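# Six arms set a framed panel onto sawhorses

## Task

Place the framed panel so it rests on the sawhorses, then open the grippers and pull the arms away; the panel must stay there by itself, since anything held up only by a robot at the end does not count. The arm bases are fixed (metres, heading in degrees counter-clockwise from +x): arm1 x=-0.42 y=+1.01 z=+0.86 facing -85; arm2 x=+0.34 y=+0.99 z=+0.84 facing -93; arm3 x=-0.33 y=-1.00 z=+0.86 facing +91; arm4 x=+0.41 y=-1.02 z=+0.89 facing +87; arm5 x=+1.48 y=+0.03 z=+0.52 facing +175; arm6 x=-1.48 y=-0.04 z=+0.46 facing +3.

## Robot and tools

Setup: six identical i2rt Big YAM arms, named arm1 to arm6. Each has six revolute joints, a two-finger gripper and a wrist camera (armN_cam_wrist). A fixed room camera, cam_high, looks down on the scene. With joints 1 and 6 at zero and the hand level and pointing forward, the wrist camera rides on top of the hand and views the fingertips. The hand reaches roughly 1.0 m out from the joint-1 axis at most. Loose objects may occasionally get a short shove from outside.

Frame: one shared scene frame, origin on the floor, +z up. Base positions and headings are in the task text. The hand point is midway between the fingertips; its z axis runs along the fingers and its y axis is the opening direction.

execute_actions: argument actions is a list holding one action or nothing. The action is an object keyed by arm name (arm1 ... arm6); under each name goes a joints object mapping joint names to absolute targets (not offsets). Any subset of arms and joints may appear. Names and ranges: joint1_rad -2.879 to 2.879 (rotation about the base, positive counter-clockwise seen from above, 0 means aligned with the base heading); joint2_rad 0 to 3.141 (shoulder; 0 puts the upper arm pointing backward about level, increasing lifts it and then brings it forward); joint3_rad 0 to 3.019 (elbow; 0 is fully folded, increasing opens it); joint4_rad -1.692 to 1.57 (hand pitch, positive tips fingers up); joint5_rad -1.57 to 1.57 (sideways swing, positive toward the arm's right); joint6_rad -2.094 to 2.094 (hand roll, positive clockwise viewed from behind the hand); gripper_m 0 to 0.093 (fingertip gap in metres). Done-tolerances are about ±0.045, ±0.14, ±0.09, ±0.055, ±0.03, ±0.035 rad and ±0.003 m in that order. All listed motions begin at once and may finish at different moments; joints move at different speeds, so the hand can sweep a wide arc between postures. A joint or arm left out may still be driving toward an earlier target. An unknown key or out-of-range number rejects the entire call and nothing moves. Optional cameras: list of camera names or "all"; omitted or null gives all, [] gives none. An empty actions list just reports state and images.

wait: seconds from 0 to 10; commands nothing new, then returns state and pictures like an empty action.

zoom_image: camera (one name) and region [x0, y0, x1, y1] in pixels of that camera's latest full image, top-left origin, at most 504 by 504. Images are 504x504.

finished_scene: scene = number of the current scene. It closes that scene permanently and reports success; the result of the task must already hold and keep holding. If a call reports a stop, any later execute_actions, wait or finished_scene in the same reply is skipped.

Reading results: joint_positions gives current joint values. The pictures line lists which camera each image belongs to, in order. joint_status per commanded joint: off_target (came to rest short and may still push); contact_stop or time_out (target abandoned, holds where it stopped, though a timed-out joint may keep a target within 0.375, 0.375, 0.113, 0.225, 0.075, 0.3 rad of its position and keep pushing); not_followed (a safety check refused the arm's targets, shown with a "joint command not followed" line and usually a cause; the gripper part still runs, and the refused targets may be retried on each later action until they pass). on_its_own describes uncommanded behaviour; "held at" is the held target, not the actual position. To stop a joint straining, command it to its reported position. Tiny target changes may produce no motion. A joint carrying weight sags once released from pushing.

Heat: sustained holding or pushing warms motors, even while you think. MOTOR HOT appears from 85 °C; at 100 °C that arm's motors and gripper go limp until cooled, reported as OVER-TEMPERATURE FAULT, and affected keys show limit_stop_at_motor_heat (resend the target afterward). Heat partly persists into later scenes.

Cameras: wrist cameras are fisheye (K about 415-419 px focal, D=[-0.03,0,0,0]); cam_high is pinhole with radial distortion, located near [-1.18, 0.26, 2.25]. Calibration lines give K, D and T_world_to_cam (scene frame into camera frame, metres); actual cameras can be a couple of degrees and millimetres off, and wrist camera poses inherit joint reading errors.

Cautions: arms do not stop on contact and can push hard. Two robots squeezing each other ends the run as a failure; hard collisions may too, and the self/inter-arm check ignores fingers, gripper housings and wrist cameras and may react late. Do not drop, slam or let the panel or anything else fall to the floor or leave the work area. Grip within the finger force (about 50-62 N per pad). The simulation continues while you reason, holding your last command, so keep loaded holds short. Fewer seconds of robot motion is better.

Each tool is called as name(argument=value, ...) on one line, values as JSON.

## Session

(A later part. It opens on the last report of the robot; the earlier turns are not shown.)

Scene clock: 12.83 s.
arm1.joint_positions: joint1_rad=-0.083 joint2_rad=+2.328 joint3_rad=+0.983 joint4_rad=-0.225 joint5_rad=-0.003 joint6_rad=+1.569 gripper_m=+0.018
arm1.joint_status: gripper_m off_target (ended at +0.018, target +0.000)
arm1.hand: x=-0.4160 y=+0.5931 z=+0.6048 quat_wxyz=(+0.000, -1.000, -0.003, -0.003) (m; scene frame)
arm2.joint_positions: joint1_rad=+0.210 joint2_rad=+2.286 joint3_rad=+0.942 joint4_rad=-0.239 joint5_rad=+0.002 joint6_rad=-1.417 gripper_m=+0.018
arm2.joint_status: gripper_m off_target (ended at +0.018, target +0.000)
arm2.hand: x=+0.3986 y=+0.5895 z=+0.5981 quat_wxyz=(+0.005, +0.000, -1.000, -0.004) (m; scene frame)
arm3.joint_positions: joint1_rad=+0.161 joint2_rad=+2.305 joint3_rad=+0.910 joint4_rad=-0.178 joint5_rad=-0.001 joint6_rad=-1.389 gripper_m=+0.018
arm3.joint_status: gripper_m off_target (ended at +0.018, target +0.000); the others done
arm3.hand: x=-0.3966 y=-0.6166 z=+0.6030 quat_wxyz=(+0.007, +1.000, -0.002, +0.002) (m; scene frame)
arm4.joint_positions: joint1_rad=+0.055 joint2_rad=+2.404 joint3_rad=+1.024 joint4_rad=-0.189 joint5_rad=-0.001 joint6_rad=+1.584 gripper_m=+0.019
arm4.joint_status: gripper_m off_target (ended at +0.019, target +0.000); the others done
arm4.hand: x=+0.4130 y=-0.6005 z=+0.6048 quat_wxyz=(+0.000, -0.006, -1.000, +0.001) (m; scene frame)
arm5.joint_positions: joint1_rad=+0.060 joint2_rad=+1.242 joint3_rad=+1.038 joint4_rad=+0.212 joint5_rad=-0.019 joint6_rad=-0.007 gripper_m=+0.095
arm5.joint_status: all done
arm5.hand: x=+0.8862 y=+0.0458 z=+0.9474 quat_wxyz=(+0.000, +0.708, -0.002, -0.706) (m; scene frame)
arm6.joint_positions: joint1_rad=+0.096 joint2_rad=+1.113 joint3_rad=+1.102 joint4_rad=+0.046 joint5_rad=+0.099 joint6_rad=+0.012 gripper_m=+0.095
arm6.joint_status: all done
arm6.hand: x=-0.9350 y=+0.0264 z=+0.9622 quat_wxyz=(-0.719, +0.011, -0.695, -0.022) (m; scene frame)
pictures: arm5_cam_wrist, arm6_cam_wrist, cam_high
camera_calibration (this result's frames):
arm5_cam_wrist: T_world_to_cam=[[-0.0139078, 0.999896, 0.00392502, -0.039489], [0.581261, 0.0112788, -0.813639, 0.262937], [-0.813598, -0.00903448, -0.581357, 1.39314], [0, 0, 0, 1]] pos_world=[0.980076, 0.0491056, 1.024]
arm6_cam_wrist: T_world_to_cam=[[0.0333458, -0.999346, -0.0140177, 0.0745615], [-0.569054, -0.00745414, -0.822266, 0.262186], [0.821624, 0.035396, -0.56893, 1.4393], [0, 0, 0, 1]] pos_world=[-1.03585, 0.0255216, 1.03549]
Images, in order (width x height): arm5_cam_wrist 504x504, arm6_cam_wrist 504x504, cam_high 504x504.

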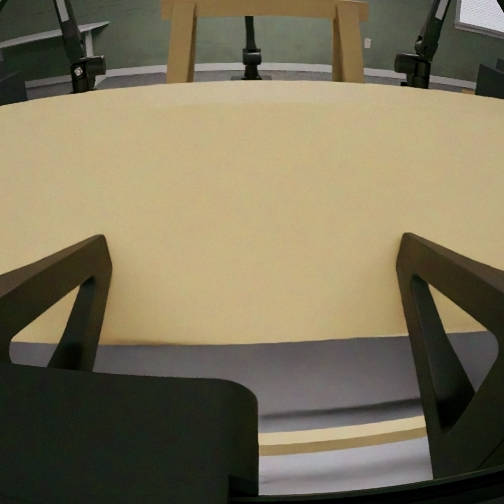

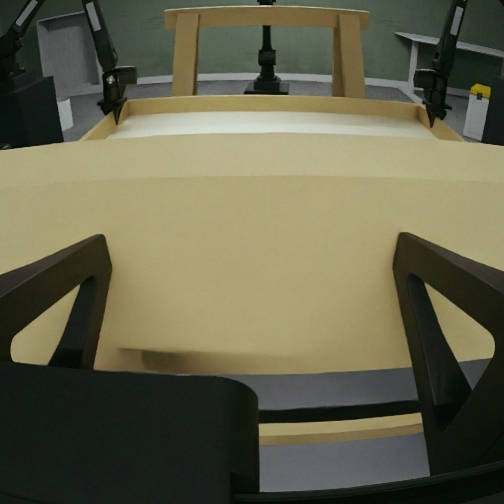

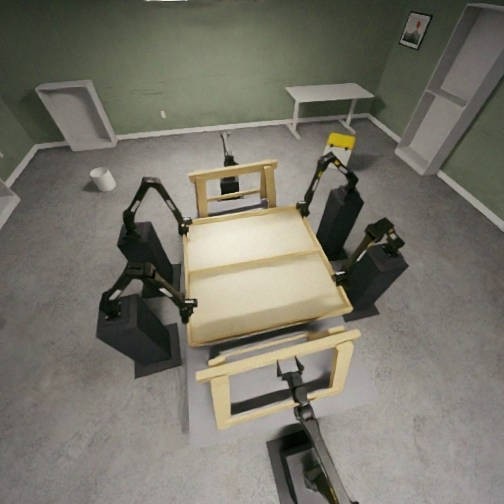

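execute_actions(actions=[{"arm1":{"joints":{"joint2_rad":2.131,"joint3_rad":0.923,"joint4_rad":-0.363}},"arm2":{"joints":{"joint2_rad":2.067,"joint3_rad":0.88,"joint4_rad":-0.384}},"arm3":{"joints":{"joint2_rad":2.095,"joint3_rad":0.849,"joint4_rad":-0.324}},"arm4":{"joints":{"joint2_rad":2.211,"joint3_rad":0.951,"joint4_rad":-0.311}},"arm6":{"joints":{"joint3_rad":1.13,"joint4_rad":0.02}}}], cameras=[])

execute_actions(actions=[{"arm1":{"joints":{"joint2_rad":1.798,"joint3_rad":0.911,"joint4_rad":-0.684}},"arm2":{"joints":{"joint2_rad":1.733,"joint3_rad":0.887,"joint4_rad":-0.725}},"arm3":{"joints":{"joint2_rad":1.743,"joint3_rad":0.84,"joint4_rad":-0.669}},"arm4":{"joints":{"joint2_rad":1.869,"joint3_rad":0.911,"joint4_rad":-0.613}}}], cameras=["cam_high","arm6_cam_wrist"])

Scene clock: 15.07 s.
arm1.joint_positions: joint1_rad=-0.083 joint2_rad=+2.190 joint3_rad=+0.942 joint4_rad=-0.327 joint5_rad=-0.004 joint6_rad=+1.568 gripper_m=+0.018
arm1.joint_status: all done
arm1.hand: x=-0.4160 y=+0.5931 z=+0.6550 quat_wxyz=(+0.002, -1.000, -0.004, -0.003) (m; scene frame)
arm2.joint_positions: joint1_rad=+0.209 joint2_rad=+2.132 joint3_rad=+0.891 joint4_rad=-0.337 joint5_rad=+0.002 joint6_rad=-1.419 gripper_m=+0.018
arm2.joint_status: all done
arm2.hand: x=+0.3986 y=+0.5913 z=+0.6520 quat_wxyz=(+0.004, +0.001, -1.000, -0.002) (m; scene frame)
arm3.joint_positions: joint1_rad=+0.161 joint2_rad=+2.159 joint3_rad=+0.865 joint4_rad=-0.283 joint5_rad=+0.002 joint6_rad=-1.389 gripper_m=+0.018
arm3.joint_status: all done
arm3.hand: x=-0.3960 y=-0.6171 z=+0.6534 quat_wxyz=(+0.008, +1.000, -0.002, +0.004) (m; scene frame)
arm4.joint_positions: joint1_rad=+0.055 joint2_rad=+2.255 joint3_rad=+0.962 joint4_rad=-0.274 joint5_rad=+0.001 joint6_rad=+1.584 gripper_m=+0.019
arm4.joint_status: all done
arm4.hand: x=+0.4134 y=-0.6013 z=+0.6588 quat_wxyz=(+0.000, -0.006, -1.000, +0.000) (m; scene frame)
arm5.joint_positions: joint1_rad=+0.060 joint2_rad=+1.242 joint3_rad=+1.038 joint4_rad=+0.212 joint5_rad=-0.019 joint6_rad=-0.007 gripper_m=+0.095
arm5.joint_status: not commanded
arm5.hand: x=+0.8862 y=+0.0458 z=+0.9474 quat_wxyz=(+0.000, +0.708, -0.002, -0.706) (m; scene frame)
arm6.joint_positions: joint1_rad=+0.096 joint2_rad=+1.112 joint3_rad=+1.102 joint4_rad=+0.041 joint5_rad=+0.099 joint6_rad=+0.012 gripper_m=+0.095
arm6.joint_status: all done
arm6.hand: x=-0.9351 y=+0.0264 z=+0.9613 quat_wxyz=(-0.717, +0.011, -0.696, -0.022) (m; scene frame)
pictures: none
No camera images: the call's "cameras" was empty. Leave "cameras" out to get every camera's image.

Scene clock: 16.17 s.
arm1.joint_positions: joint1_rad=-0.082 joint2_rad=+1.849 joint3_rad=+0.919 joint4_rad=-0.642 joint5_rad=-0.004 joint6_rad=+1.568 gripper_m=+0.018
arm1.joint_status: all done
arm1.hand: x=-0.4156 y=+0.5912 z=+0.7876 quat_wxyz=(+0.001, -1.000, -0.005, -0.003) (m; scene frame)
arm2.joint_positions: joint1_rad=+0.208 joint2_rad=+1.787 joint3_rad=+0.880 joint4_rad=-0.678 joint5_rad=+0.004 joint6_rad=-1.420 gripper_m=+0.018
arm2.joint_status: all done
arm2.hand: x=+0.3986 y=+0.5929 z=+0.7835 quat_wxyz=(+0.006, +0.001, -1.000, -0.005) (m; scene frame)
arm3.joint_positions: joint1_rad=+0.161 joint2_rad=+1.795 joint3_rad=+0.836 joint4_rad=-0.619 joint5_rad=+0.002 joint6_rad=-1.388 gripper_m=+0.018
arm3.joint_status: all done
arm3.hand: x=-0.3965 y=-0.6169 z=+0.7849 quat_wxyz=(+0.009, +1.000, -0.002, +0.004) (m; scene frame)
arm4.joint_positions: joint1_rad=+0.056 joint2_rad=+1.908 joint3_rad=+0.909 joint4_rad=-0.573 joint5_rad=+0.001 joint6_rad=+1.584 gripper_m=+0.019
arm4.joint_status: all done
arm4.hand: x=+0.4129 y=-0.6029 z=+0.7892 quat_wxyz=(+0.000, -0.006, -1.000, +0.002) (m; scene frame)
arm5.joint_positions: joint1_rad=+0.060 joint2_rad=+1.242 joint3_rad=+1.038 joint4_rad=+0.212 joint5_rad=-0.019 joint6_rad=-0.007 gripper_m=+0.095
arm5.joint_status: not commanded
arm5.hand: x=+0.8862 y=+0.0458 z=+0.9474 quat_wxyz=(+0.000, +0.708, -0.002, -0.706) (m; scene frame)
arm6.joint_positions: joint1_rad=+0.096 joint2_rad=+1.112 joint3_rad=+1.102 joint4_rad=+0.041 joint5_rad=+0.099 joint6_rad=+0.012 gripper_m=+0.095
arm6.joint_status: not commanded
arm6.hand: x=-0.9351 y=+0.0264 z=+0.9613 quat_wxyz=(-0.717, +0.011, -0.696, -0.022) (m; scene frame)
pictures: arm6_cam_wrist, cam_high
camera_calibration (this result's frames):
arm6_cam_wrist: T_world_to_cam=[[0.0332848, -0.999354, -0.0135496, 0.0740289], [-0.572463, -0.00795021, -0.819892, 0.25591], [0.819254, 0.0350466, -0.572358, 1.43995], [0, 0, 0, 1]] pos_world=[-1.03565, 0.0255501, 1.03499]
Images, in order (width x height): arm6_cam_wrist 504x504, cam_high 504x504.

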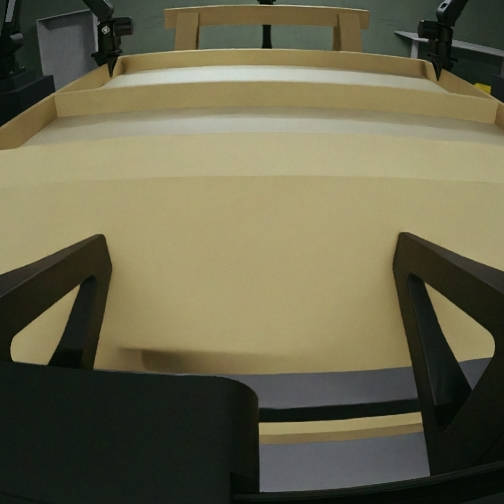

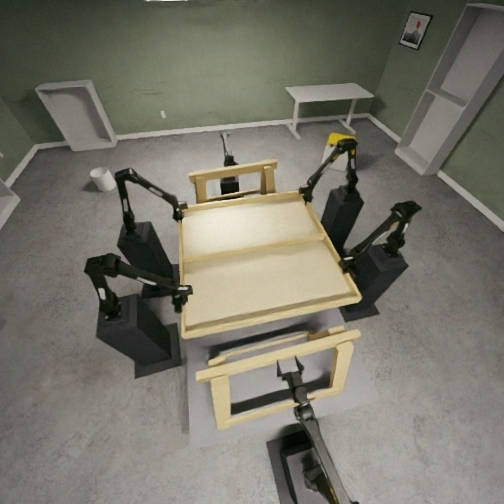

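execute_actions(actions=[{"arm1":{"joints":{"joint2_rad":1.555,"joint3_rad":1.04,"joint4_rad":-1.05}},"arm2":{"joints":{"joint2_rad":1.502,"joint3_rad":1.04,"joint4_rad":-1.10}},"arm3":{"joints":{"joint2_rad":1.49,"joint3_rad":0.98,"joint4_rad":-1.055}},"arm4":{"joints":{"joint2_rad":1.604,"joint3_rad":1.015,"joint4_rad":-0.975}},"arm5":{"joints":{"joint2_rad":1.44,"joint3_rad":1.22,"joint4_rad":0.24}},"arm6":{"joints":{"joint2_rad":1.31,"joint3_rad":1.22,"joint4_rad":0.09}}}], cameras=["cam_high","arm5_cam_wrist","arm6_cam_wrist"])

execute_actions(actions=[{"arm1":{"joints":{"joint2_rad":1.44,"joint3_rad":1.20,"joint4_rad":-1.31}},"arm2":{"joints":{"joint2_rad":1.40,"joint3_rad":1.20,"joint4_rad":-1.355}},"arm3":{"joints":{"joint2_rad":1.38,"joint3_rad":1.14,"joint4_rad":-1.31}},"arm4":{"joints":{"joint2_rad":1.48,"joint3_rad":1.16,"joint4_rad":-1.24}}}], cameras=[])

execute_actions(actions=[{"arm1":{"joints":{"joint2_rad":1.35,"joint3_rad":1.37,"joint4_rad":-1.555}},"arm2":{"joints":{"joint2_rad":1.32,"joint3_rad":1.373,"joint4_rad":-1.60}},"arm3":{"joints":{"joint2_rad":1.295,"joint3_rad":1.31,"joint4_rad":-1.555}},"arm4":{"joints":{"joint2_rad":1.38,"joint3_rad":1.313,"joint4_rad":-1.49}}}], cameras=["cam_high","arm5_cam_wrist","arm6_cam_wrist"])

Scene clock: 19.20 s.
arm1.joint_positions: joint1_rad=-0.082 joint2_rad=+1.614 joint3_rad=+1.006 joint4_rad=-0.970 joint5_rad=-0.006 joint6_rad=+1.567 gripper_m=+0.018
arm1.joint_status: joint4_rad time_out (moved -0.328 of -0.408); the others done
arm1.on_its_own: joint4_rad reads -0.970 and still pushes toward -1.050 since a time_out
arm1.hand: x=-0.4156 y=+0.5922 z=+0.9057 quat_wxyz=(+0.004, -1.000, -0.005, -0.004) (m; scene frame)
arm2.joint_positions: joint1_rad=+0.208 joint2_rad=+1.552 joint3_rad=+0.982 joint4_rad=-1.024 joint5_rad=+0.004 joint6_rad=-1.421 gripper_m=+0.018
arm2.joint_status: joint4_rad time_out (moved -0.345 of -0.422); the others done
arm2.on_its_own: joint4_rad reads -1.024 and still pushes toward -1.100 since a time_out
arm2.hand: x=+0.3984 y=+0.5963 z=+0.9027 quat_wxyz=(+0.007, +0.001, -1.000, -0.009) (m; scene frame)
arm3.joint_positions: joint1_rad=+0.161 joint2_rad=+1.549 joint3_rad=+0.942 joint4_rad=-0.979 joint5_rad=+0.002 joint6_rad=-1.388 gripper_m=+0.018
arm3.joint_status: joint4_rad time_out (moved -0.361 of -0.436); the others done
arm3.on_its_own: joint4_rad reads -0.979 and still pushes toward -1.055 since a time_out
arm3.hand: x=-0.3973 y=-0.6144 z=+0.9055 quat_wxyz=(+0.013, +1.000, -0.003, +0.005) (m; scene frame)
arm4.joint_positions: joint1_rad=+0.058 joint2_rad=+1.652 joint3_rad=+0.979 joint4_rad=-0.906 joint5_rad=+0.001 joint6_rad=+1.584 gripper_m=+0.019
arm4.joint_status: joint4_rad time_out (moved -0.333 of -0.402); the others done
arm4.on_its_own: joint4_rad reads -0.906 and still pushes toward -0.975 since a time_out
arm4.hand: x=+0.4122 y=-0.6030 z=+0.9097 quat_wxyz=(+0.000, -0.005, -1.000, +0.006) (m; scene frame)
arm5.joint_positions: joint1_rad=+0.065 joint2_rad=+1.395 joint3_rad=+1.187 joint4_rad=+0.244 joint5_rad=-0.017 joint6_rad=+0.006 gripper_m=+0.095
arm5.joint_status: all done
arm5.hand: x=+0.8277 y=+0.0441 z=+0.9563 quat_wxyz=(+0.006, +0.699, -0.005, -0.715) (m; scene frame)
arm6.joint_positions: joint1_rad=+0.090 joint2_rad=+1.228 joint3_rad=+1.196 joint4_rad=+0.102 joint5_rad=+0.098 joint6_rad=+0.012 gripper_m=+0.095
arm6.joint_status: all done
arm6.hand: x=-0.8925 y=+0.0297 z=+0.9724 quat_wxyz=(-0.731, +0.008, -0.682, -0.022) (m; scene frame)
pictures: arm5_cam_wrist, arm6_cam_wrist, cam_high
camera_calibration (this result's frames):
arm5_cam_wrist: T_world_to_cam=[[-0.0168625, 0.99983, -0.0074311, -0.0253529], [0.558961, 0.00326425, -0.829188, 0.337789], [-0.829022, -0.0181359, -0.558921, 1.34241], [0, 0, 0, 1]] pos_world=[0.923647, 0.0485917, 1.0302]
arm6_cam_wrist: T_world_to_cam=[[0.0297105, -0.999406, -0.017454, 0.0766439], [-0.540143, -0.00135993, -0.841572, 0.339129], [0.841049, 0.0344312, -0.539863, 1.39914], [0, 0, 0, 1]] pos_world=[-0.995844, 0.0288855, 1.04208]
Images, in order (width x height): arm5_cam_wrist 504x504, arm6_cam_wrist 504x504, cam_high 504x504.

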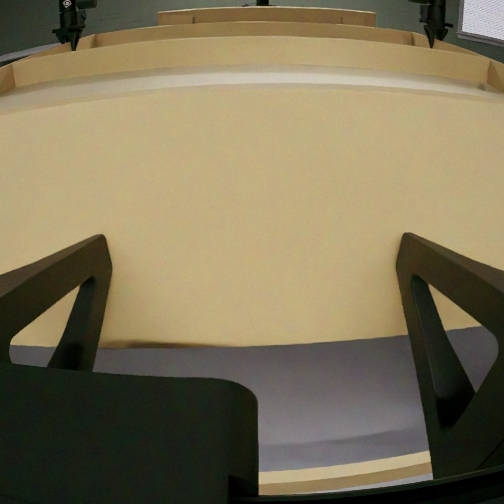

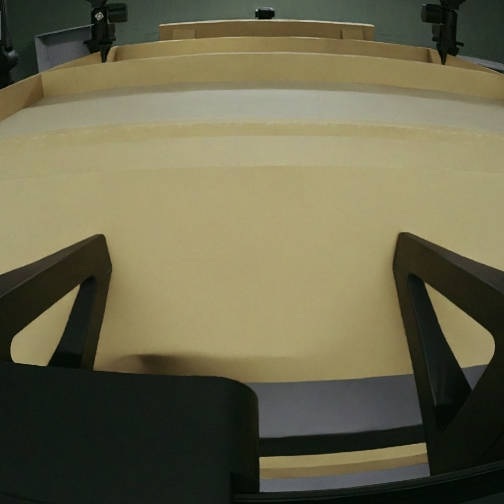

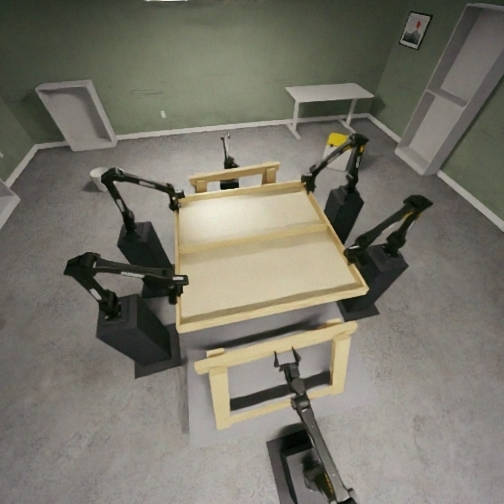

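not run: a stop came earlier in this reply.

not run: a stop came earlier in this reply.

zoom_image(camera="cam_high", region=[170, 290, 390, 470])

execute_actions(actions=[{"arm1":{"joints":{"joint2_rad":1.44,"joint3_rad":1.20,"joint4_rad":-1.26}},"arm2":{"joints":{"joint2_rad":1.40,"joint3_rad":1.20,"joint4_rad":-1.30}},"arm3":{"joints":{"joint2_rad":1.38,"joint3_rad":1.14,"joint4_rad":-1.26}},"arm4":{"joints":{"joint2_rad":1.48,"joint3_rad":1.16,"joint4_rad":-1.18}},"arm5":{"joints":{"joint2_rad":1.40,"joint3_rad":1.15,"joint4_rad":0.20}},"arm6":{"joints":{"joint2_rad":1.23,"joint3_rad":1.14,"joint4_rad":0.04}}}], cameras=["cam_high","arm5_cam_wrist","arm6_cam_wrist"])

execute_actions(actions=[{"arm1":{"joints":{"joint2_rad":1.35,"joint3_rad":1.37,"joint4_rad":-1.535}},"arm2":{"joints":{"joint2_rad":1.32,"joint3_rad":1.373,"joint4_rad":-1.57}},"arm3":{"joints":{"joint2_rad":1.295,"joint3_rad":1.31,"joint4_rad":-1.535}},"arm4":{"joints":{"joint2_rad":1.38,"joint3_rad":1.313,"joint4_rad":-1.455}}}], cameras=["cam_high","arm5_cam_wrist","arm6_cam_wrist"])

Region (170, 290, 390, 470) of cam_high's 504x504 image, scaled by 2.291, with more detail than that image has; it fills the top 412 rows of this view, and the rest is white.

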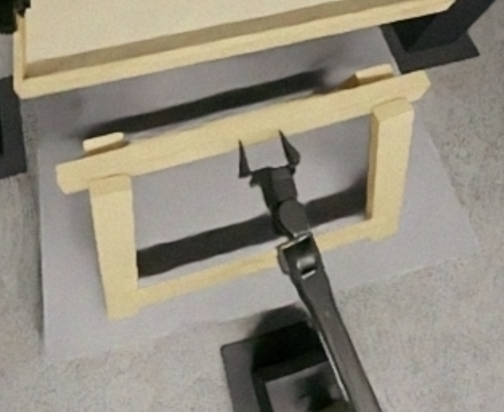

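Scene clock: 22.03 s.
arm1.joint_positions: joint1_rad=-0.081 joint2_rad=+1.517 joint3_rad=+1.123 joint4_rad=-1.189 joint5_rad=-0.006 joint6_rad=+1.568 gripper_m=+0.018
arm1.joint_status: joint4_rad time_out (moved -0.219 of -0.290); the others done
arm1.on_its_own: joint4_rad reads -1.189 and still pushes toward -1.260 since a time_out
arm1.hand: x=-0.4154 y=+0.5913 z=+0.9836 quat_wxyz=(+0.006, -1.000, -0.005, -0.004) (m; scene frame)
arm2.joint_positions: joint1_rad=+0.208 joint2_rad=+1.454 joint3_rad=+1.101 joint4_rad=-1.242 joint5_rad=+0.004 joint6_rad=-1.422 gripper_m=+0.018
arm2.joint_status: joint3_rad time_out (moved +0.119 of +0.218); joint4_rad time_out (moved -0.218 of -0.276); the others done
arm2.on_its_own: joint3_rad reads +1.101 and still pushes toward +1.200 since a time_out; joint4_rad reads -1.242 and still pushes toward -1.300 since a time_out
arm2.hand: x=+0.3987 y=+0.5976 z=+0.9809 quat_wxyz=(+0.007, +0.002, -1.000, -0.010) (m; scene frame)
arm3.joint_positions: joint1_rad=+0.161 joint2_rad=+1.447 joint3_rad=+1.058 joint4_rad=-1.197 joint5_rad=+0.002 joint6_rad=-1.387 gripper_m=+0.018
arm3.joint_status: joint4_rad time_out (moved -0.217 of -0.281); the others done
arm3.on_its_own: joint4_rad reads -1.197 and still pushes toward -1.260 since a time_out
arm3.hand: x=-0.3978 y=-0.6126 z=+0.9828 quat_wxyz=(+0.013, +1.000, -0.003, +0.004) (m; scene frame)
arm4.joint_positions: joint1_rad=+0.058 joint2_rad=+1.537 joint3_rad=+1.079 joint4_rad=-1.123 joint5_rad=+0.000 joint6_rad=+1.584 gripper_m=+0.019
arm4.joint_status: joint4_rad time_out (moved -0.217 of -0.274); the others done
arm4.on_its_own: joint4_rad reads -1.123 and still pushes toward -1.180 since a time_out
arm4.hand: x=+0.4120 y=-0.6029 z=+0.9875 quat_wxyz=(+0.000, -0.005, -1.000, +0.007) (m; scene frame)
arm5.joint_positions: joint1_rad=+0.064 joint2_rad=+1.340 joint3_rad=+1.138 joint4_rad=+0.210 joint5_rad=-0.013 joint6_rad=+0.006 gripper_m=+0.095
arm5.joint_status: all done
arm5.hand: x=+0.8484 y=+0.0451 z=+0.9517 quat_wxyz=(+0.004, +0.708, -0.007, -0.706) (m; scene frame)
arm6.joint_positions: joint1_rad=+0.092 joint2_rad=+1.152 joint3_rad=+1.141 joint4_rad=+0.043 joint5_rad=+0.094 joint6_rad=+0.013 gripper_m=+0.095
arm6.joint_status: all done
arm6.hand: x=-0.9205 y=+0.0275 z=+0.9649 quat_wxyz=(-0.717, +0.012, -0.696, -0.023) (m; scene frame)
pictures: arm5_cam_wrist, arm6_cam_wrist, cam_high
camera_calibration (this result's frames):
arm5_cam_wrist: T_world_to_cam=[[-0.0119544, 0.999894, -0.00830737, -0.0293527], [0.581254, 0.000188682, -0.813722, 0.288956], [-0.813634, -0.0145563, -0.581195, 1.36502], [0, 0, 0, 1]] pos_world=[0.942318, 0.0491646, 1.02823]
arm6_cam_wrist: T_world_to_cam=[[0.0348299, -0.999297, -0.0138603, 0.0763766], [-0.571829, -0.00855282, -0.820328, 0.268285], [0.819633, 0.0364977, -0.571725, 1.42971], [0, 0, 0, 1]] pos_world=[-1.02109, 0.0264364, 1.03854]
Images, in order (width x height): arm5_cam_wrist 504x504, arm6_cam_wrist 504x504, cam_high 504x504.

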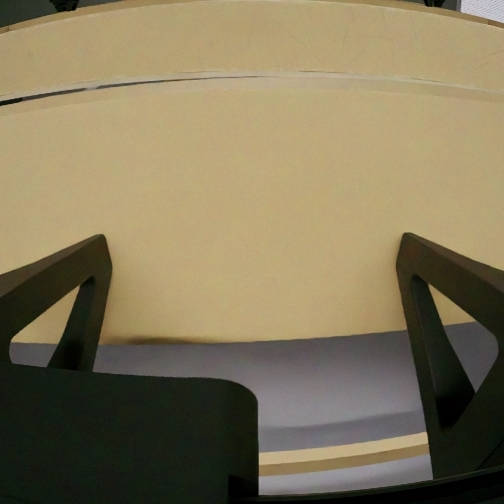

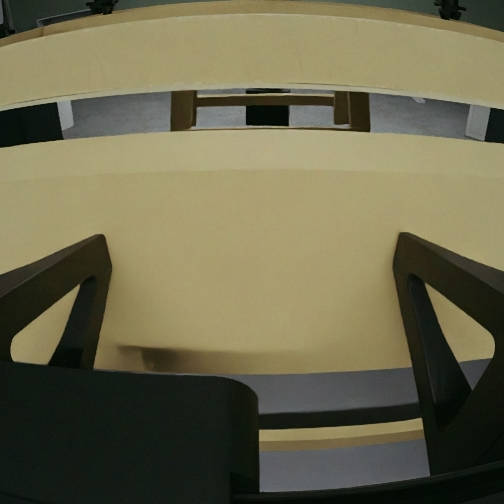

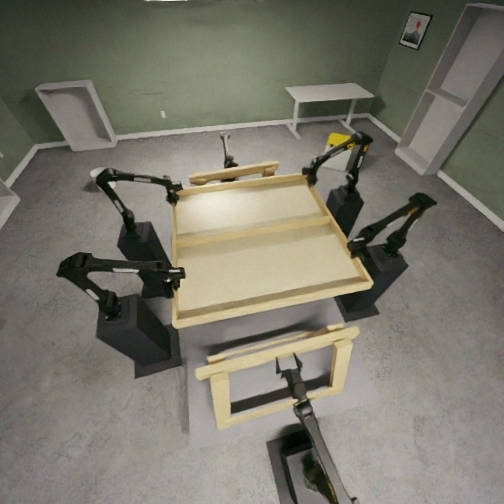

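not run: a stop came earlier in this reply.

execute_actions(actions=[{"arm1":{"joints":{"joint2_rad":1.365,"joint3_rad":1.365,"joint4_rad":-1.45}},"arm2":{"joints":{"joint2_rad":1.34,"joint3_rad":1.385,"joint4_rad":-1.50}},"arm3":{"joints":{"joint2_rad":1.30,"joint3_rad":1.31,"joint4_rad":-1.46}},"arm4":{"joints":{"joint2_rad":1.39,"joint3_rad":1.31,"joint4_rad":-1.375}},"arm5":{"joints":{"joint2_rad":1.15,"joint3_rad":0.93,"joint4_rad":0.21}},"arm6":{"joints":{"joint2_rad":1.05,"joint3_rad":1.01,"joint4_rad":0.03}}}], cameras=["cam_high","arm5_cam_wrist","arm6_cam_wrist"])

Scene clock: 25.37 s.
arm1.joint_positions: joint1_rad=-0.079 joint2_rad=+1.455 joint3_rad=+1.270 joint4_rad=-1.387 joint5_rad=-0.008 joint6_rad=+1.571 gripper_m=+0.018
arm1.joint_status: joint3_rad time_out (moved +0.148 of +0.242); joint4_rad time_out (moved -0.197 of -0.261); the others done
arm1.on_its_own: joint3_rad reads +1.270 and still pushes toward +1.365 since a time_out; joint4_rad reads -1.387 and still pushes toward -1.450 since a time_out
arm1.hand: x=-0.4144 y=+0.5893 z=+1.0622 quat_wxyz=(+0.000, -1.000, -0.004, -0.005) (m; scene frame)
arm2.joint_positions: joint1_rad=+0.208 joint2_rad=+1.401 joint3_rad=+1.265 joint4_rad=-1.455 joint5_rad=+0.003 joint6_rad=-1.422 gripper_m=+0.018
arm2.joint_status: joint3_rad time_out (moved +0.165 of +0.284); the others done
arm2.on_its_own: joint3_rad reads +1.265 and still pushes toward +1.378 since a time_out
arm2.hand: x=+0.3996 y=+0.5970 z=+1.0623 quat_wxyz=(+0.006, +0.002, -1.000, -0.008) (m; scene frame)
arm3.joint_positions: joint1_rad=+0.161 joint2_rad=+1.380 joint3_rad=+1.205 joint4_rad=-1.404 joint5_rad=+0.002 joint6_rad=-1.386 gripper_m=+0.018
arm3.joint_status: joint3_rad time_out (moved +0.147 of +0.252); joint4_rad time_out (moved -0.207 of -0.263); the others done
arm3.on_its_own: joint3_rad reads +1.205 and still pushes toward +1.310 since a time_out; joint4_rad reads -1.404 and still pushes toward -1.460 since a time_out
arm3.hand: x=-0.3980 y=-0.6131 z=+1.0617 quat_wxyz=(+0.009, +1.000, -0.003, +0.004) (m; scene frame)
arm4.joint_positions: joint1_rad=+0.059 joint2_rad=+1.452 joint3_rad=+1.211 joint4_rad=-1.333 joint5_rad=+0.000 joint6_rad=+1.585 gripper_m=+0.019
arm4.joint_status: joint3_rad time_out (moved +0.132 of +0.231); the others done
arm4.on_its_own: joint3_rad reads +1.211 and still pushes toward +1.310 since a time_out
arm4.hand: x=+0.4119 y=-0.6049 z=+1.0686 quat_wxyz=(+0.000, -0.005, -1.000, +0.003) (m; scene frame)
arm5.joint_positions: joint1_rad=+0.053 joint2_rad=+1.122 joint3_rad=+0.903 joint4_rad=+0.207 joint5_rad=-0.004 joint6_rad=+0.004 gripper_m=+0.095
arm5.joint_status: all done
arm5.hand: x=+0.9329 y=+0.0504 z=+0.9280 quat_wxyz=(-0.003, +0.715, -0.013, -0.699) (m; scene frame)
arm6.joint_positions: joint1_rad=+0.092 joint2_rad=+1.063 joint3_rad=+1.014 joint4_rad=+0.036 joint5_rad=+0.098 joint6_rad=+0.010 gripper_m=+0.095
arm6.joint_status: all done
arm6.hand: x=-0.9532 y=+0.0221 z=+0.9300 quat_wxyz=(-0.702, +0.013, -0.712, -0.018) (m; scene frame)
pictures: arm5_cam_wrist, arm6_cam_wrist, cam_high
camera_calibration (this result's frames):
arm5_cam_wrist: T_world_to_cam=[[0.00742967, 0.99995, -0.00665041, -0.053555], [0.597361, -0.00977173, -0.801913, 0.195056], [-0.801938, 0.00198525, -0.597404, 1.42329], [0, 0, 0, 1]] pos_world=[1.02527, 0.0526328, 1.00634]
arm6_cam_wrist: T_world_to_cam=[[0.0301328, -0.999528, -0.00597768, 0.0598119], [-0.60744, -0.0135625, -0.794249, 0.162837], [0.793794, 0.0275641, -0.607562, 1.44565], [0, 0, 0, 1]] pos_world=[-1.05044, 0.0221441, 1.00801]
Images, in order (width x height): arm5_cam_wrist 504x504, arm6_cam_wrist 504x504, cam_high 504x504.

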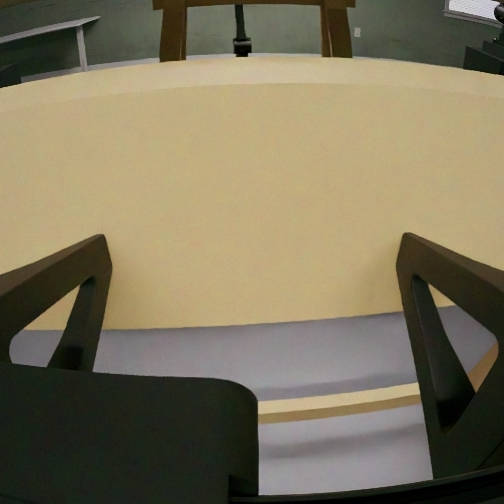

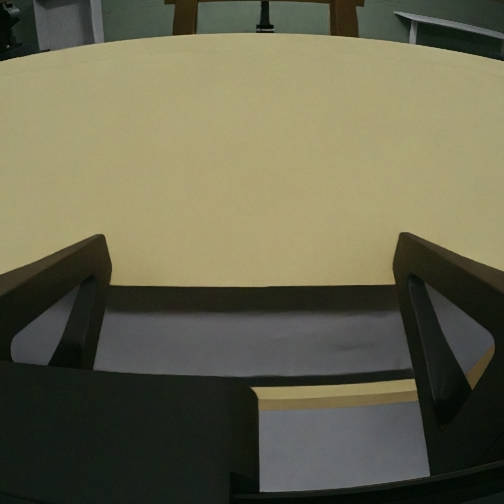

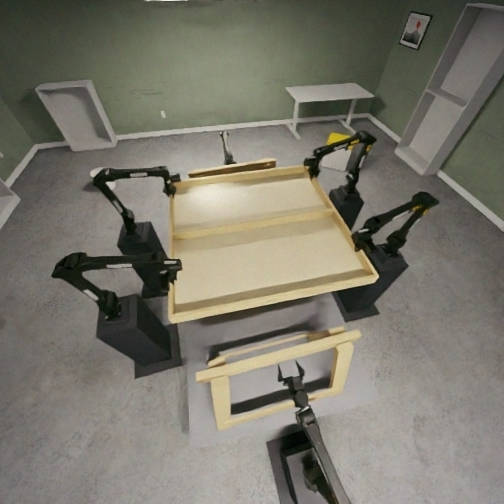

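zoom_image(camera="cam_high", region=[180, 300, 380, 450])

Region (180, 300, 380, 450) of cam_high's 504x504 image, scaled by 2.520, with more detail than that image has; it fills the top 378 rows of this view, and the rest is white.

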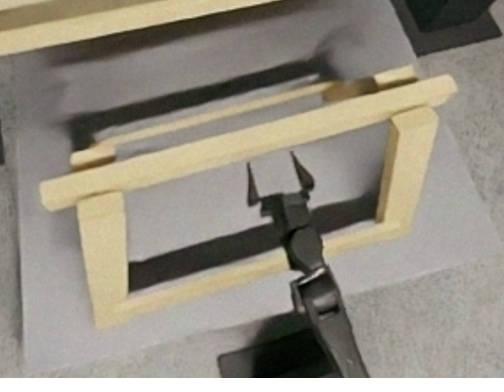

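execute_actions(actions=[{"arm5":{"joints":{"joint4_rad":-1.33,"joint6_rad":-1.57,"joint5_rad":0}},"arm6":{"joints":{"joint4_rad":-1.50,"joint6_rad":-1.67,"joint5_rad":0}}}], cameras=["cam_high","arm5_cam_wrist","arm6_cam_wrist"])

Scene clock: 29.40 s.
arm1.joint_positions: joint1_rad=-0.079 joint2_rad=+1.455 joint3_rad=+1.270 joint4_rad=-1.387 joint5_rad=-0.008 joint6_rad=+1.571 gripper_m=+0.018
arm1.joint_status: not commanded
arm1.on_its_own: joint3_rad reads +1.270 and still pushes toward +1.365 since a time_out; joint4_rad reads -1.387 and still pushes toward -1.450 since a time_out
arm1.hand: x=-0.4144 y=+0.5893 z=+1.0622 quat_wxyz=(+0.000, -1.000, -0.004, -0.005) (m; scene frame)
arm2.joint_positions: joint1_rad=+0.208 joint2_rad=+1.401 joint3_rad=+1.265 joint4_rad=-1.455 joint5_rad=+0.003 joint6_rad=-1.422 gripper_m=+0.018
arm2.joint_status: not commanded
arm2.on_its_own: joint3_rad reads +1.265 and still pushes toward +1.378 since a time_out
arm2.hand: x=+0.3996 y=+0.5970 z=+1.0623 quat_wxyz=(+0.006, +0.002, -1.000, -0.008) (m; scene frame)
arm3.joint_positions: joint1_rad=+0.161 joint2_rad=+1.380 joint3_rad=+1.205 joint4_rad=-1.404 joint5_rad=+0.002 joint6_rad=-1.386 gripper_m=+0.018
arm3.joint_status: not commanded
arm3.on_its_own: joint3_rad reads +1.205 and still pushes toward +1.310 since a time_out; joint4_rad reads -1.404 and still pushes toward -1.460 since a time_out
arm3.hand: x=-0.3980 y=-0.6131 z=+1.0617 quat_wxyz=(+0.009, +1.000, -0.003, +0.004) (m; scene frame)
arm4.joint_positions: joint1_rad=+0.059 joint2_rad=+1.452 joint3_rad=+1.211 joint4_rad=-1.333 joint5_rad=+0.000 joint6_rad=+1.585 gripper_m=+0.019
arm4.joint_status: not commanded
arm4.on_its_own: joint3_rad reads +1.211 and still pushes toward +1.310 since a time_out
arm4.hand: x=+0.4119 y=-0.6049 z=+1.0686 quat_wxyz=(+0.000, -0.005, -1.000, +0.003) (m; scene frame)
arm5.joint_positions: joint1_rad=+0.053 joint2_rad=+1.144 joint3_rad=+0.903 joint4_rad=-1.322 joint5_rad=-0.003 joint6_rad=-1.561 gripper_m=+0.095
arm5.joint_status: all done
arm5.hand: x=+1.1735 y=+0.0416 z=+0.6819 quat_wxyz=(+0.006, +0.720, +0.694, -0.003) (m; scene frame)
arm6.joint_positions: joint1_rad=+0.092 joint2_rad=+1.061 joint3_rad=+1.014 joint4_rad=-1.491 joint5_rad=+0.003 joint6_rad=-1.655 gripper_m=+0.095
arm6.joint_status: all done
arm6.hand: x=-1.1913 y=+0.0044 z=+0.6886 quat_wxyz=(-0.010, +0.782, -0.623, +0.012) (m; scene frame)
pictures: arm5_cam_wrist, arm6_cam_wrist, cam_high
camera_calibration (this result's frames):
arm5_cam_wrist: T_world_to_cam=[[-0.999329, 0.030201, -0.0207356, 1.18326], [0.0130824, 0.822895, 0.568043, -0.429275], [0.0342187, 0.56739, -0.822738, 0.618188], [0, 0, 0, 1]] pos_world=[1.16693, -0.0332408, 0.776989]
arm6_cam_wrist: T_world_to_cam=[[0.97336, 0.224776, 0.045228, 1.13095], [0.153305, -0.784715, 0.6006, -0.224637], [0.170492, -0.577666, -0.79827, 0.879938], [0, 0, 0, 1]] pos_world=[-1.2164, 0.0778246, 0.786195]
Images, in order (width x height): arm5_cam_wrist 504x504, arm6_cam_wrist 504x504, cam_high 504x504.

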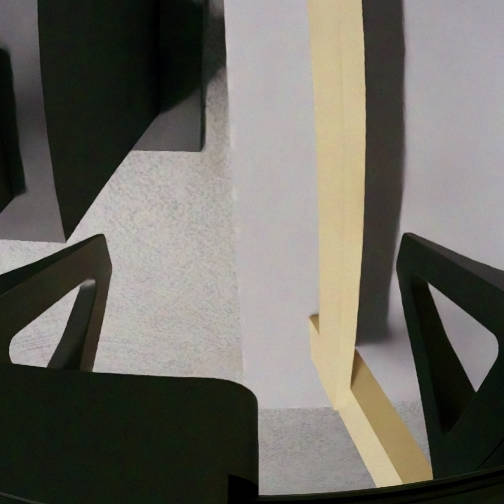

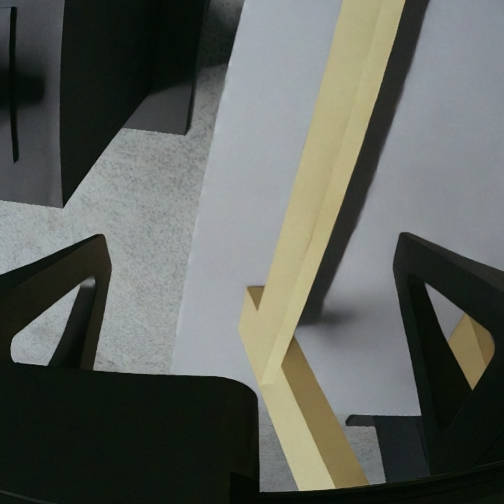

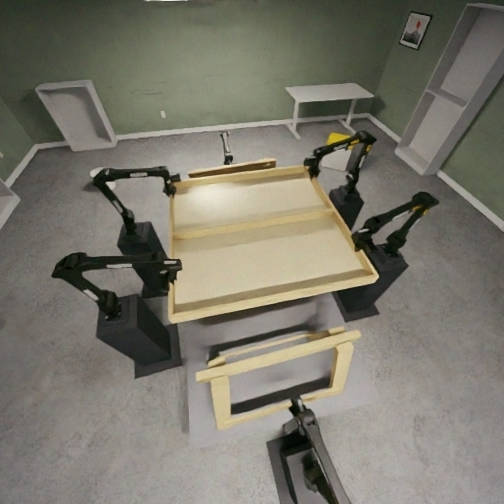

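execute_actions(actions=[{"arm5":{"joints":{"joint2_rad":1.516,"joint3_rad":0.885,"joint4_rad":-0.927}},"arm6":{"joints":{"joint2_rad":1.447,"joint3_rad":0.975,"joint4_rad":-1.094}}}], cameras=["arm5_cam_wrist","arm6_cam_wrist"])

Scene clock: 31.67 s.
arm1.joint_positions: joint1_rad=-0.079 joint2_rad=+1.455 joint3_rad=+1.270 joint4_rad=-1.387 joint5_rad=-0.008 joint6_rad=+1.571 gripper_m=+0.018
arm1.joint_status: not commanded
arm1.on_its_own: joint3_rad reads +1.270 and still pushes toward +1.365 since a time_out; joint4_rad reads -1.387 and still pushes toward -1.450 since a time_out
arm1.hand: x=-0.4144 y=+0.5893 z=+1.0622 quat_wxyz=(+0.000, -1.000, -0.004, -0.005) (m; scene frame)
arm2.joint_positions: joint1_rad=+0.208 joint2_rad=+1.401 joint3_rad=+1.265 joint4_rad=-1.455 joint5_rad=+0.003 joint6_rad=-1.422 gripper_m=+0.018
arm2.joint_status: not commanded
arm2.on_its_own: joint3_rad reads +1.265 and still pushes toward +1.378 since a time_out
arm2.hand: x=+0.3996 y=+0.5970 z=+1.0623 quat_wxyz=(+0.006, +0.002, -1.000, -0.008) (m; scene frame)
arm3.joint_positions: joint1_rad=+0.161 joint2_rad=+1.380 joint3_rad=+1.205 joint4_rad=-1.404 joint5_rad=+0.002 joint6_rad=-1.386 gripper_m=+0.018
arm3.joint_status: not commanded
arm3.on_its_own: joint3_rad reads +1.205 and still pushes toward +1.310 since a time_out; joint4_rad reads -1.404 and still pushes toward -1.460 since a time_out
arm3.hand: x=-0.3980 y=-0.6131 z=+1.0617 quat_wxyz=(+0.009, +1.000, -0.003, +0.004) (m; scene frame)
arm4.joint_positions: joint1_rad=+0.059 joint2_rad=+1.452 joint3_rad=+1.211 joint4_rad=-1.333 joint5_rad=+0.000 joint6_rad=+1.585 gripper_m=+0.019
arm4.joint_status: not commanded
arm4.on_its_own: joint3_rad reads +1.211 and still pushes toward +1.310 since a time_out
arm4.hand: x=+0.4119 y=-0.6049 z=+1.0686 quat_wxyz=(+0.000, -0.005, -1.000, +0.003) (m; scene frame)
arm5.joint_positions: joint1_rad=+0.053 joint2_rad=+1.526 joint3_rad=+0.877 joint4_rad=-0.936 joint5_rad=-0.003 joint6_rad=-1.562 gripper_m=+0.095
arm5.joint_status: all done
arm5.hand: x=+1.1015 y=+0.0424 z=+0.5498 quat_wxyz=(+0.014, +0.720, +0.694, +0.005) (m; scene frame)
arm6.joint_positions: joint1_rad=+0.092 joint2_rad=+1.447 joint3_rad=+0.976 joint4_rad=-1.103 joint5_rad=+0.003 joint6_rad=-1.656 gripper_m=+0.095
arm6.joint_status: all done
arm6.hand: x=-1.0966 y=+0.0178 z=+0.5531 quat_wxyz=(+0.003, +0.783, -0.622, -0.001) (m; scene frame)
pictures: arm5_cam_wrist, arm6_cam_wrist
camera_calibration (this result's frames):
arm5_cam_wrist: T_world_to_cam=[[-0.998639, 0.0292024, -0.0432202, 1.12022], [-0.000493609, 0.823265, 0.567657, -0.338752], [0.0521587, 0.566906, -0.82213, 0.49147], [0, 0, 0, 1]] pos_world=[1.09289, -0.0324477, 0.644764]
arm6_cam_wrist: T_world_to_cam=[[0.974012, 0.22637, 0.00760972, 1.0633], [0.176895, -0.781258, 0.598618, -0.120352], [0.141454, -0.581715, -0.800998, 0.733063], [0, 0, 0, 1]] pos_world=[-1.11807, 0.0917084, 0.651135]
Images, in order (width x height): arm5_cam_wrist 504x504, arm6_cam_wrist 504x504.

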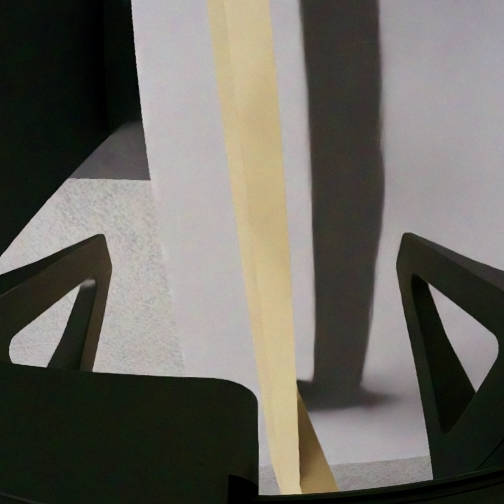

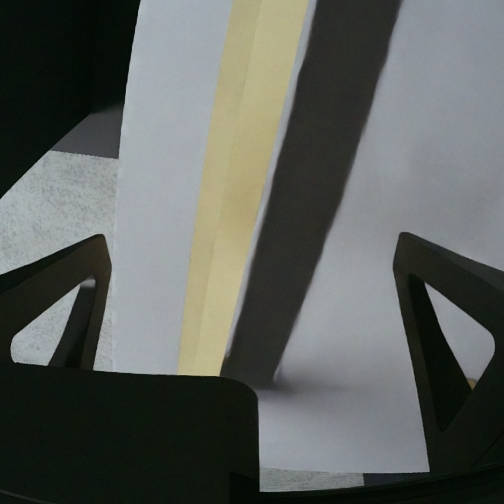

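execute_actions(actions=[{"arm5":{"joints":{"joint2_rad":1.68,"joint3_rad":0.825,"joint4_rad":-0.715,"joint6_rad":-1.67}},"arm6":{"joints":{"joint2_rad":1.58,"joint3_rad":0.89,"joint4_rad":-0.88,"joint6_rad":-1.45}}}], cameras=["arm5_cam_wrist","arm6_cam_wrist"])

execute_actions(actions=[{"arm5":{"joints":{"joint2_rad":1.828,"joint3_rad":0.786,"joint4_rad":-0.525}},"arm6":{"joints":{"joint2_rad":1.70,"joint3_rad":0.823,"joint4_rad":-0.695}}}], cameras=["arm5_cam_wrist","arm6_cam_wrist"])

Scene clock: 34.00 s.
arm1.joint_positions: joint1_rad=-0.079 joint2_rad=+1.455 joint3_rad=+1.270 joint4_rad=-1.387 joint5_rad=-0.008 joint6_rad=+1.571 gripper_m=+0.018
arm1.joint_status: not commanded
arm1.on_its_own: joint3_rad reads +1.270 and still pushes toward +1.365 since a time_out; joint4_rad reads -1.387 and still pushes toward -1.450 since a time_out
arm1.hand: x=-0.4144 y=+0.5893 z=+1.0622 quat_wxyz=(+0.000, -1.000, -0.004, -0.005) (m; scene frame)
arm2.joint_positions: joint1_rad=+0.208 joint2_rad=+1.401 joint3_rad=+1.265 joint4_rad=-1.455 joint5_rad=+0.003 joint6_rad=-1.422 gripper_m=+0.018
arm2.joint_status: not commanded
arm2.on_its_own: joint3_rad reads +1.265 and still pushes toward +1.378 since a time_out
arm2.hand: x=+0.3996 y=+0.5970 z=+1.0623 quat_wxyz=(+0.006, +0.002, -1.000, -0.008) (m; scene frame)
arm3.joint_positions: joint1_rad=+0.161 joint2_rad=+1.380 joint3_rad=+1.205 joint4_rad=-1.404 joint5_rad=+0.002 joint6_rad=-1.386 gripper_m=+0.018
arm3.joint_status: not commanded
arm3.on_its_own: joint3_rad reads +1.205 and still pushes toward +1.310 since a time_out; joint4_rad reads -1.404 and still pushes toward -1.460 since a time_out
arm3.hand: x=-0.3980 y=-0.6131 z=+1.0617 quat_wxyz=(+0.009, +1.000, -0.003, +0.004) (m; scene frame)
arm4.joint_positions: joint1_rad=+0.059 joint2_rad=+1.452 joint3_rad=+1.211 joint4_rad=-1.333 joint5_rad=+0.000 joint6_rad=+1.585 gripper_m=+0.019
arm4.joint_status: not commanded
arm4.on_its_own: joint3_rad reads +1.211 and still pushes toward +1.310 since a time_out
arm4.hand: x=+0.4119 y=-0.6049 z=+1.0686 quat_wxyz=(+0.000, -0.005, -1.000, +0.003) (m; scene frame)
arm5.joint_positions: joint1_rad=+0.053 joint2_rad=+1.692 joint3_rad=+0.817 joint4_rad=-0.724 joint5_rad=-0.003 joint6_rad=-1.661 gripper_m=+0.095
arm5.joint_status: all done
arm5.hand: x=+1.1027 y=+0.0416 z=+0.4741 quat_wxyz=(+0.019, +0.684, +0.729, +0.009) (m; scene frame)
arm6.joint_positions: joint1_rad=+0.092 joint2_rad=+1.581 joint3_rad=+0.888 joint4_rad=-0.889 joint5_rad=+0.002 joint6_rad=-1.465 gripper_m=+0.095
arm6.joint_status: all done
arm6.hand: x=-1.0938 y=+0.0182 z=+0.4763 quat_wxyz=(+0.006, +0.720, -0.694, -0.003) (m; scene frame)
pictures: arm5_cam_wrist, arm6_cam_wrist
camera_calibration (this result's frames):
arm5_cam_wrist: T_world_to_cam=[[-0.996013, -0.0704211, -0.0547601, 1.12481], [-0.0890533, 0.820875, 0.564123, -0.195708], [0.00522503, 0.56675, -0.823873, 0.482162], [0, 0, 0, 1]] pos_world=[1.10038, -0.0334038, 0.569239]
arm6_cam_wrist: T_world_to_cam=[[0.999291, 0.0376139, 0.00141319, 1.0951], [0.0292512, -0.79965, 0.599753, -0.236262], [0.0236891, -0.599287, -0.800184, 0.54251], [0, 0, 0, 1]] pos_world=[-1.10027, 0.0950008, 0.574259]
Images, in order (width x height): arm5_cam_wrist 504x504, arm6_cam_wrist 504x504.

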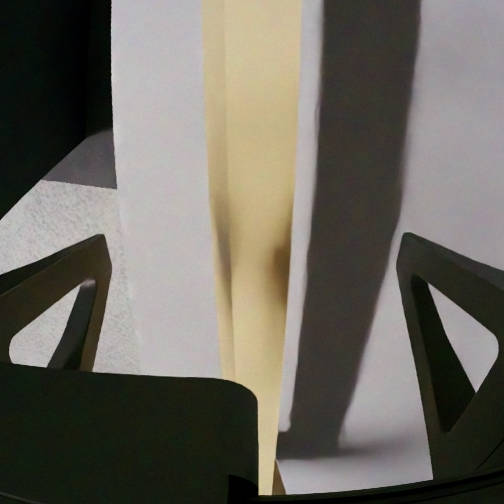

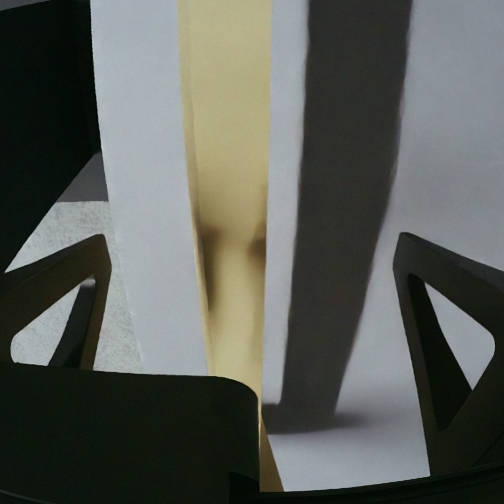

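Scene clock: 35.00 s.
arm1.joint_positions: joint1_rad=-0.079 joint2_rad=+1.455 joint3_rad=+1.270 joint4_rad=-1.387 joint5_rad=-0.008 joint6_rad=+1.571 gripper_m=+0.018
arm1.joint_status: not commanded
arm1.on_its_own: joint3_rad reads +1.270 and still pushes toward +1.365 since a time_out; joint4_rad reads -1.387 and still pushes toward -1.450 since a time_out
arm1.hand: x=-0.4144 y=+0.5893 z=+1.0622 quat_wxyz=(+0.000, -1.000, -0.004, -0.005) (m; scene frame)
arm2.joint_positions: joint1_rad=+0.208 joint2_rad=+1.401 joint3_rad=+1.265 joint4_rad=-1.455 joint5_rad=+0.003 joint6_rad=-1.422 gripper_m=+0.018
arm2.joint_status: not commanded
arm2.on_its_own: joint3_rad reads +1.265 and still pushes toward +1.378 since a time_out
arm2.hand: x=+0.3996 y=+0.5970 z=+1.0623 quat_wxyz=(+0.006, +0.002, -1.000, -0.008) (m; scene frame)
arm3.joint_positions: joint1_rad=+0.161 joint2_rad=+1.380 joint3_rad=+1.205 joint4_rad=-1.404 joint5_rad=+0.002 joint6_rad=-1.386 gripper_m=+0.018
arm3.joint_status: not commanded
arm3.on_its_own: joint3_rad reads +1.205 and still pushes toward +1.310 since a time_out; joint4_rad reads -1.404 and still pushes toward -1.460 since a time_out
arm3.hand: x=-0.3980 y=-0.6131 z=+1.0617 quat_wxyz=(+0.009, +1.000, -0.003, +0.004) (m; scene frame)
arm4.joint_positions: joint1_rad=+0.059 joint2_rad=+1.452 joint3_rad=+1.211 joint4_rad=-1.333 joint5_rad=+0.000 joint6_rad=+1.585 gripper_m=+0.019
arm4.joint_status: not commanded
arm4.on_its_own: joint3_rad reads +1.211 and still pushes toward +1.310 since a time_out
arm4.hand: x=+0.4119 y=-0.6049 z=+1.0686 quat_wxyz=(+0.000, -0.005, -1.000, +0.003) (m; scene frame)
arm5.joint_positions: joint1_rad=+0.053 joint2_rad=+1.837 joint3_rad=+0.780 joint4_rad=-0.534 joint5_rad=-0.003 joint6_rad=-1.662 gripper_m=+0.095
arm5.joint_status: all done
arm5.hand: x=+1.1064 y=+0.0409 z=+0.4143 quat_wxyz=(+0.016, +0.684, +0.729, +0.006) (m; scene frame)
arm6.joint_positions: joint1_rad=+0.092 joint2_rad=+1.697 joint3_rad=+0.823 joint4_rad=-0.704 joint5_rad=+0.002 joint6_rad=-1.465 gripper_m=+0.095
arm6.joint_status: all done
arm6.hand: x=-1.0985 y=+0.0175 z=+0.4168 quat_wxyz=(+0.004, +0.720, -0.694, -0.001) (m; scene frame)
pictures: arm5_cam_wrist, arm6_cam_wrist
camera_calibration (this result's frames):
arm5_cam_wrist: T_world_to_cam=[[-0.996399, -0.0707135, -0.0467927, 1.12238], [-0.0847795, 0.82073, 0.564992, -0.166186], [-0.00154837, 0.566924, -0.823769, 0.440738], [0, 0, 0, 1]] pos_world=[1.10493, -0.0341039, 0.509479]
arm6_cam_wrist: T_world_to_cam=[[0.999307, 0.0368533, 0.00521033, 1.09836], [0.0263773, -0.79999, 0.599433, -0.204], [0.0262593, -0.598881, -0.800408, 0.497436], [0, 0, 0, 1]] pos_world=[-1.10528, 0.0942284, 0.514713]
Images, in order (width x height): arm5_cam_wrist 504x504, arm6_cam_wrist 504x504.

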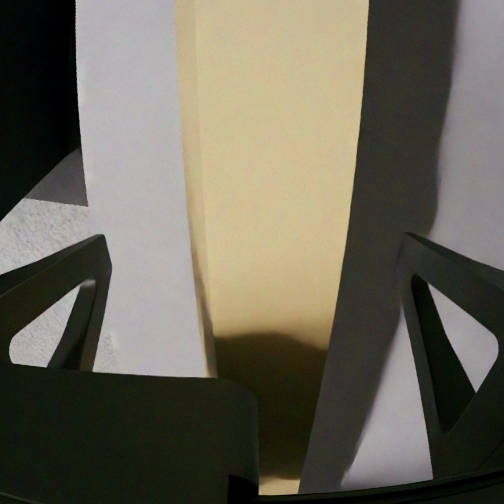

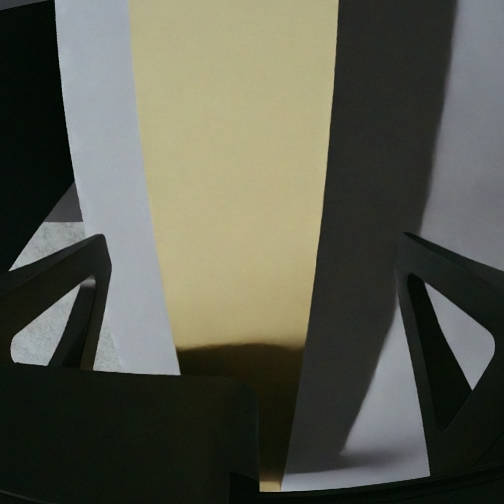

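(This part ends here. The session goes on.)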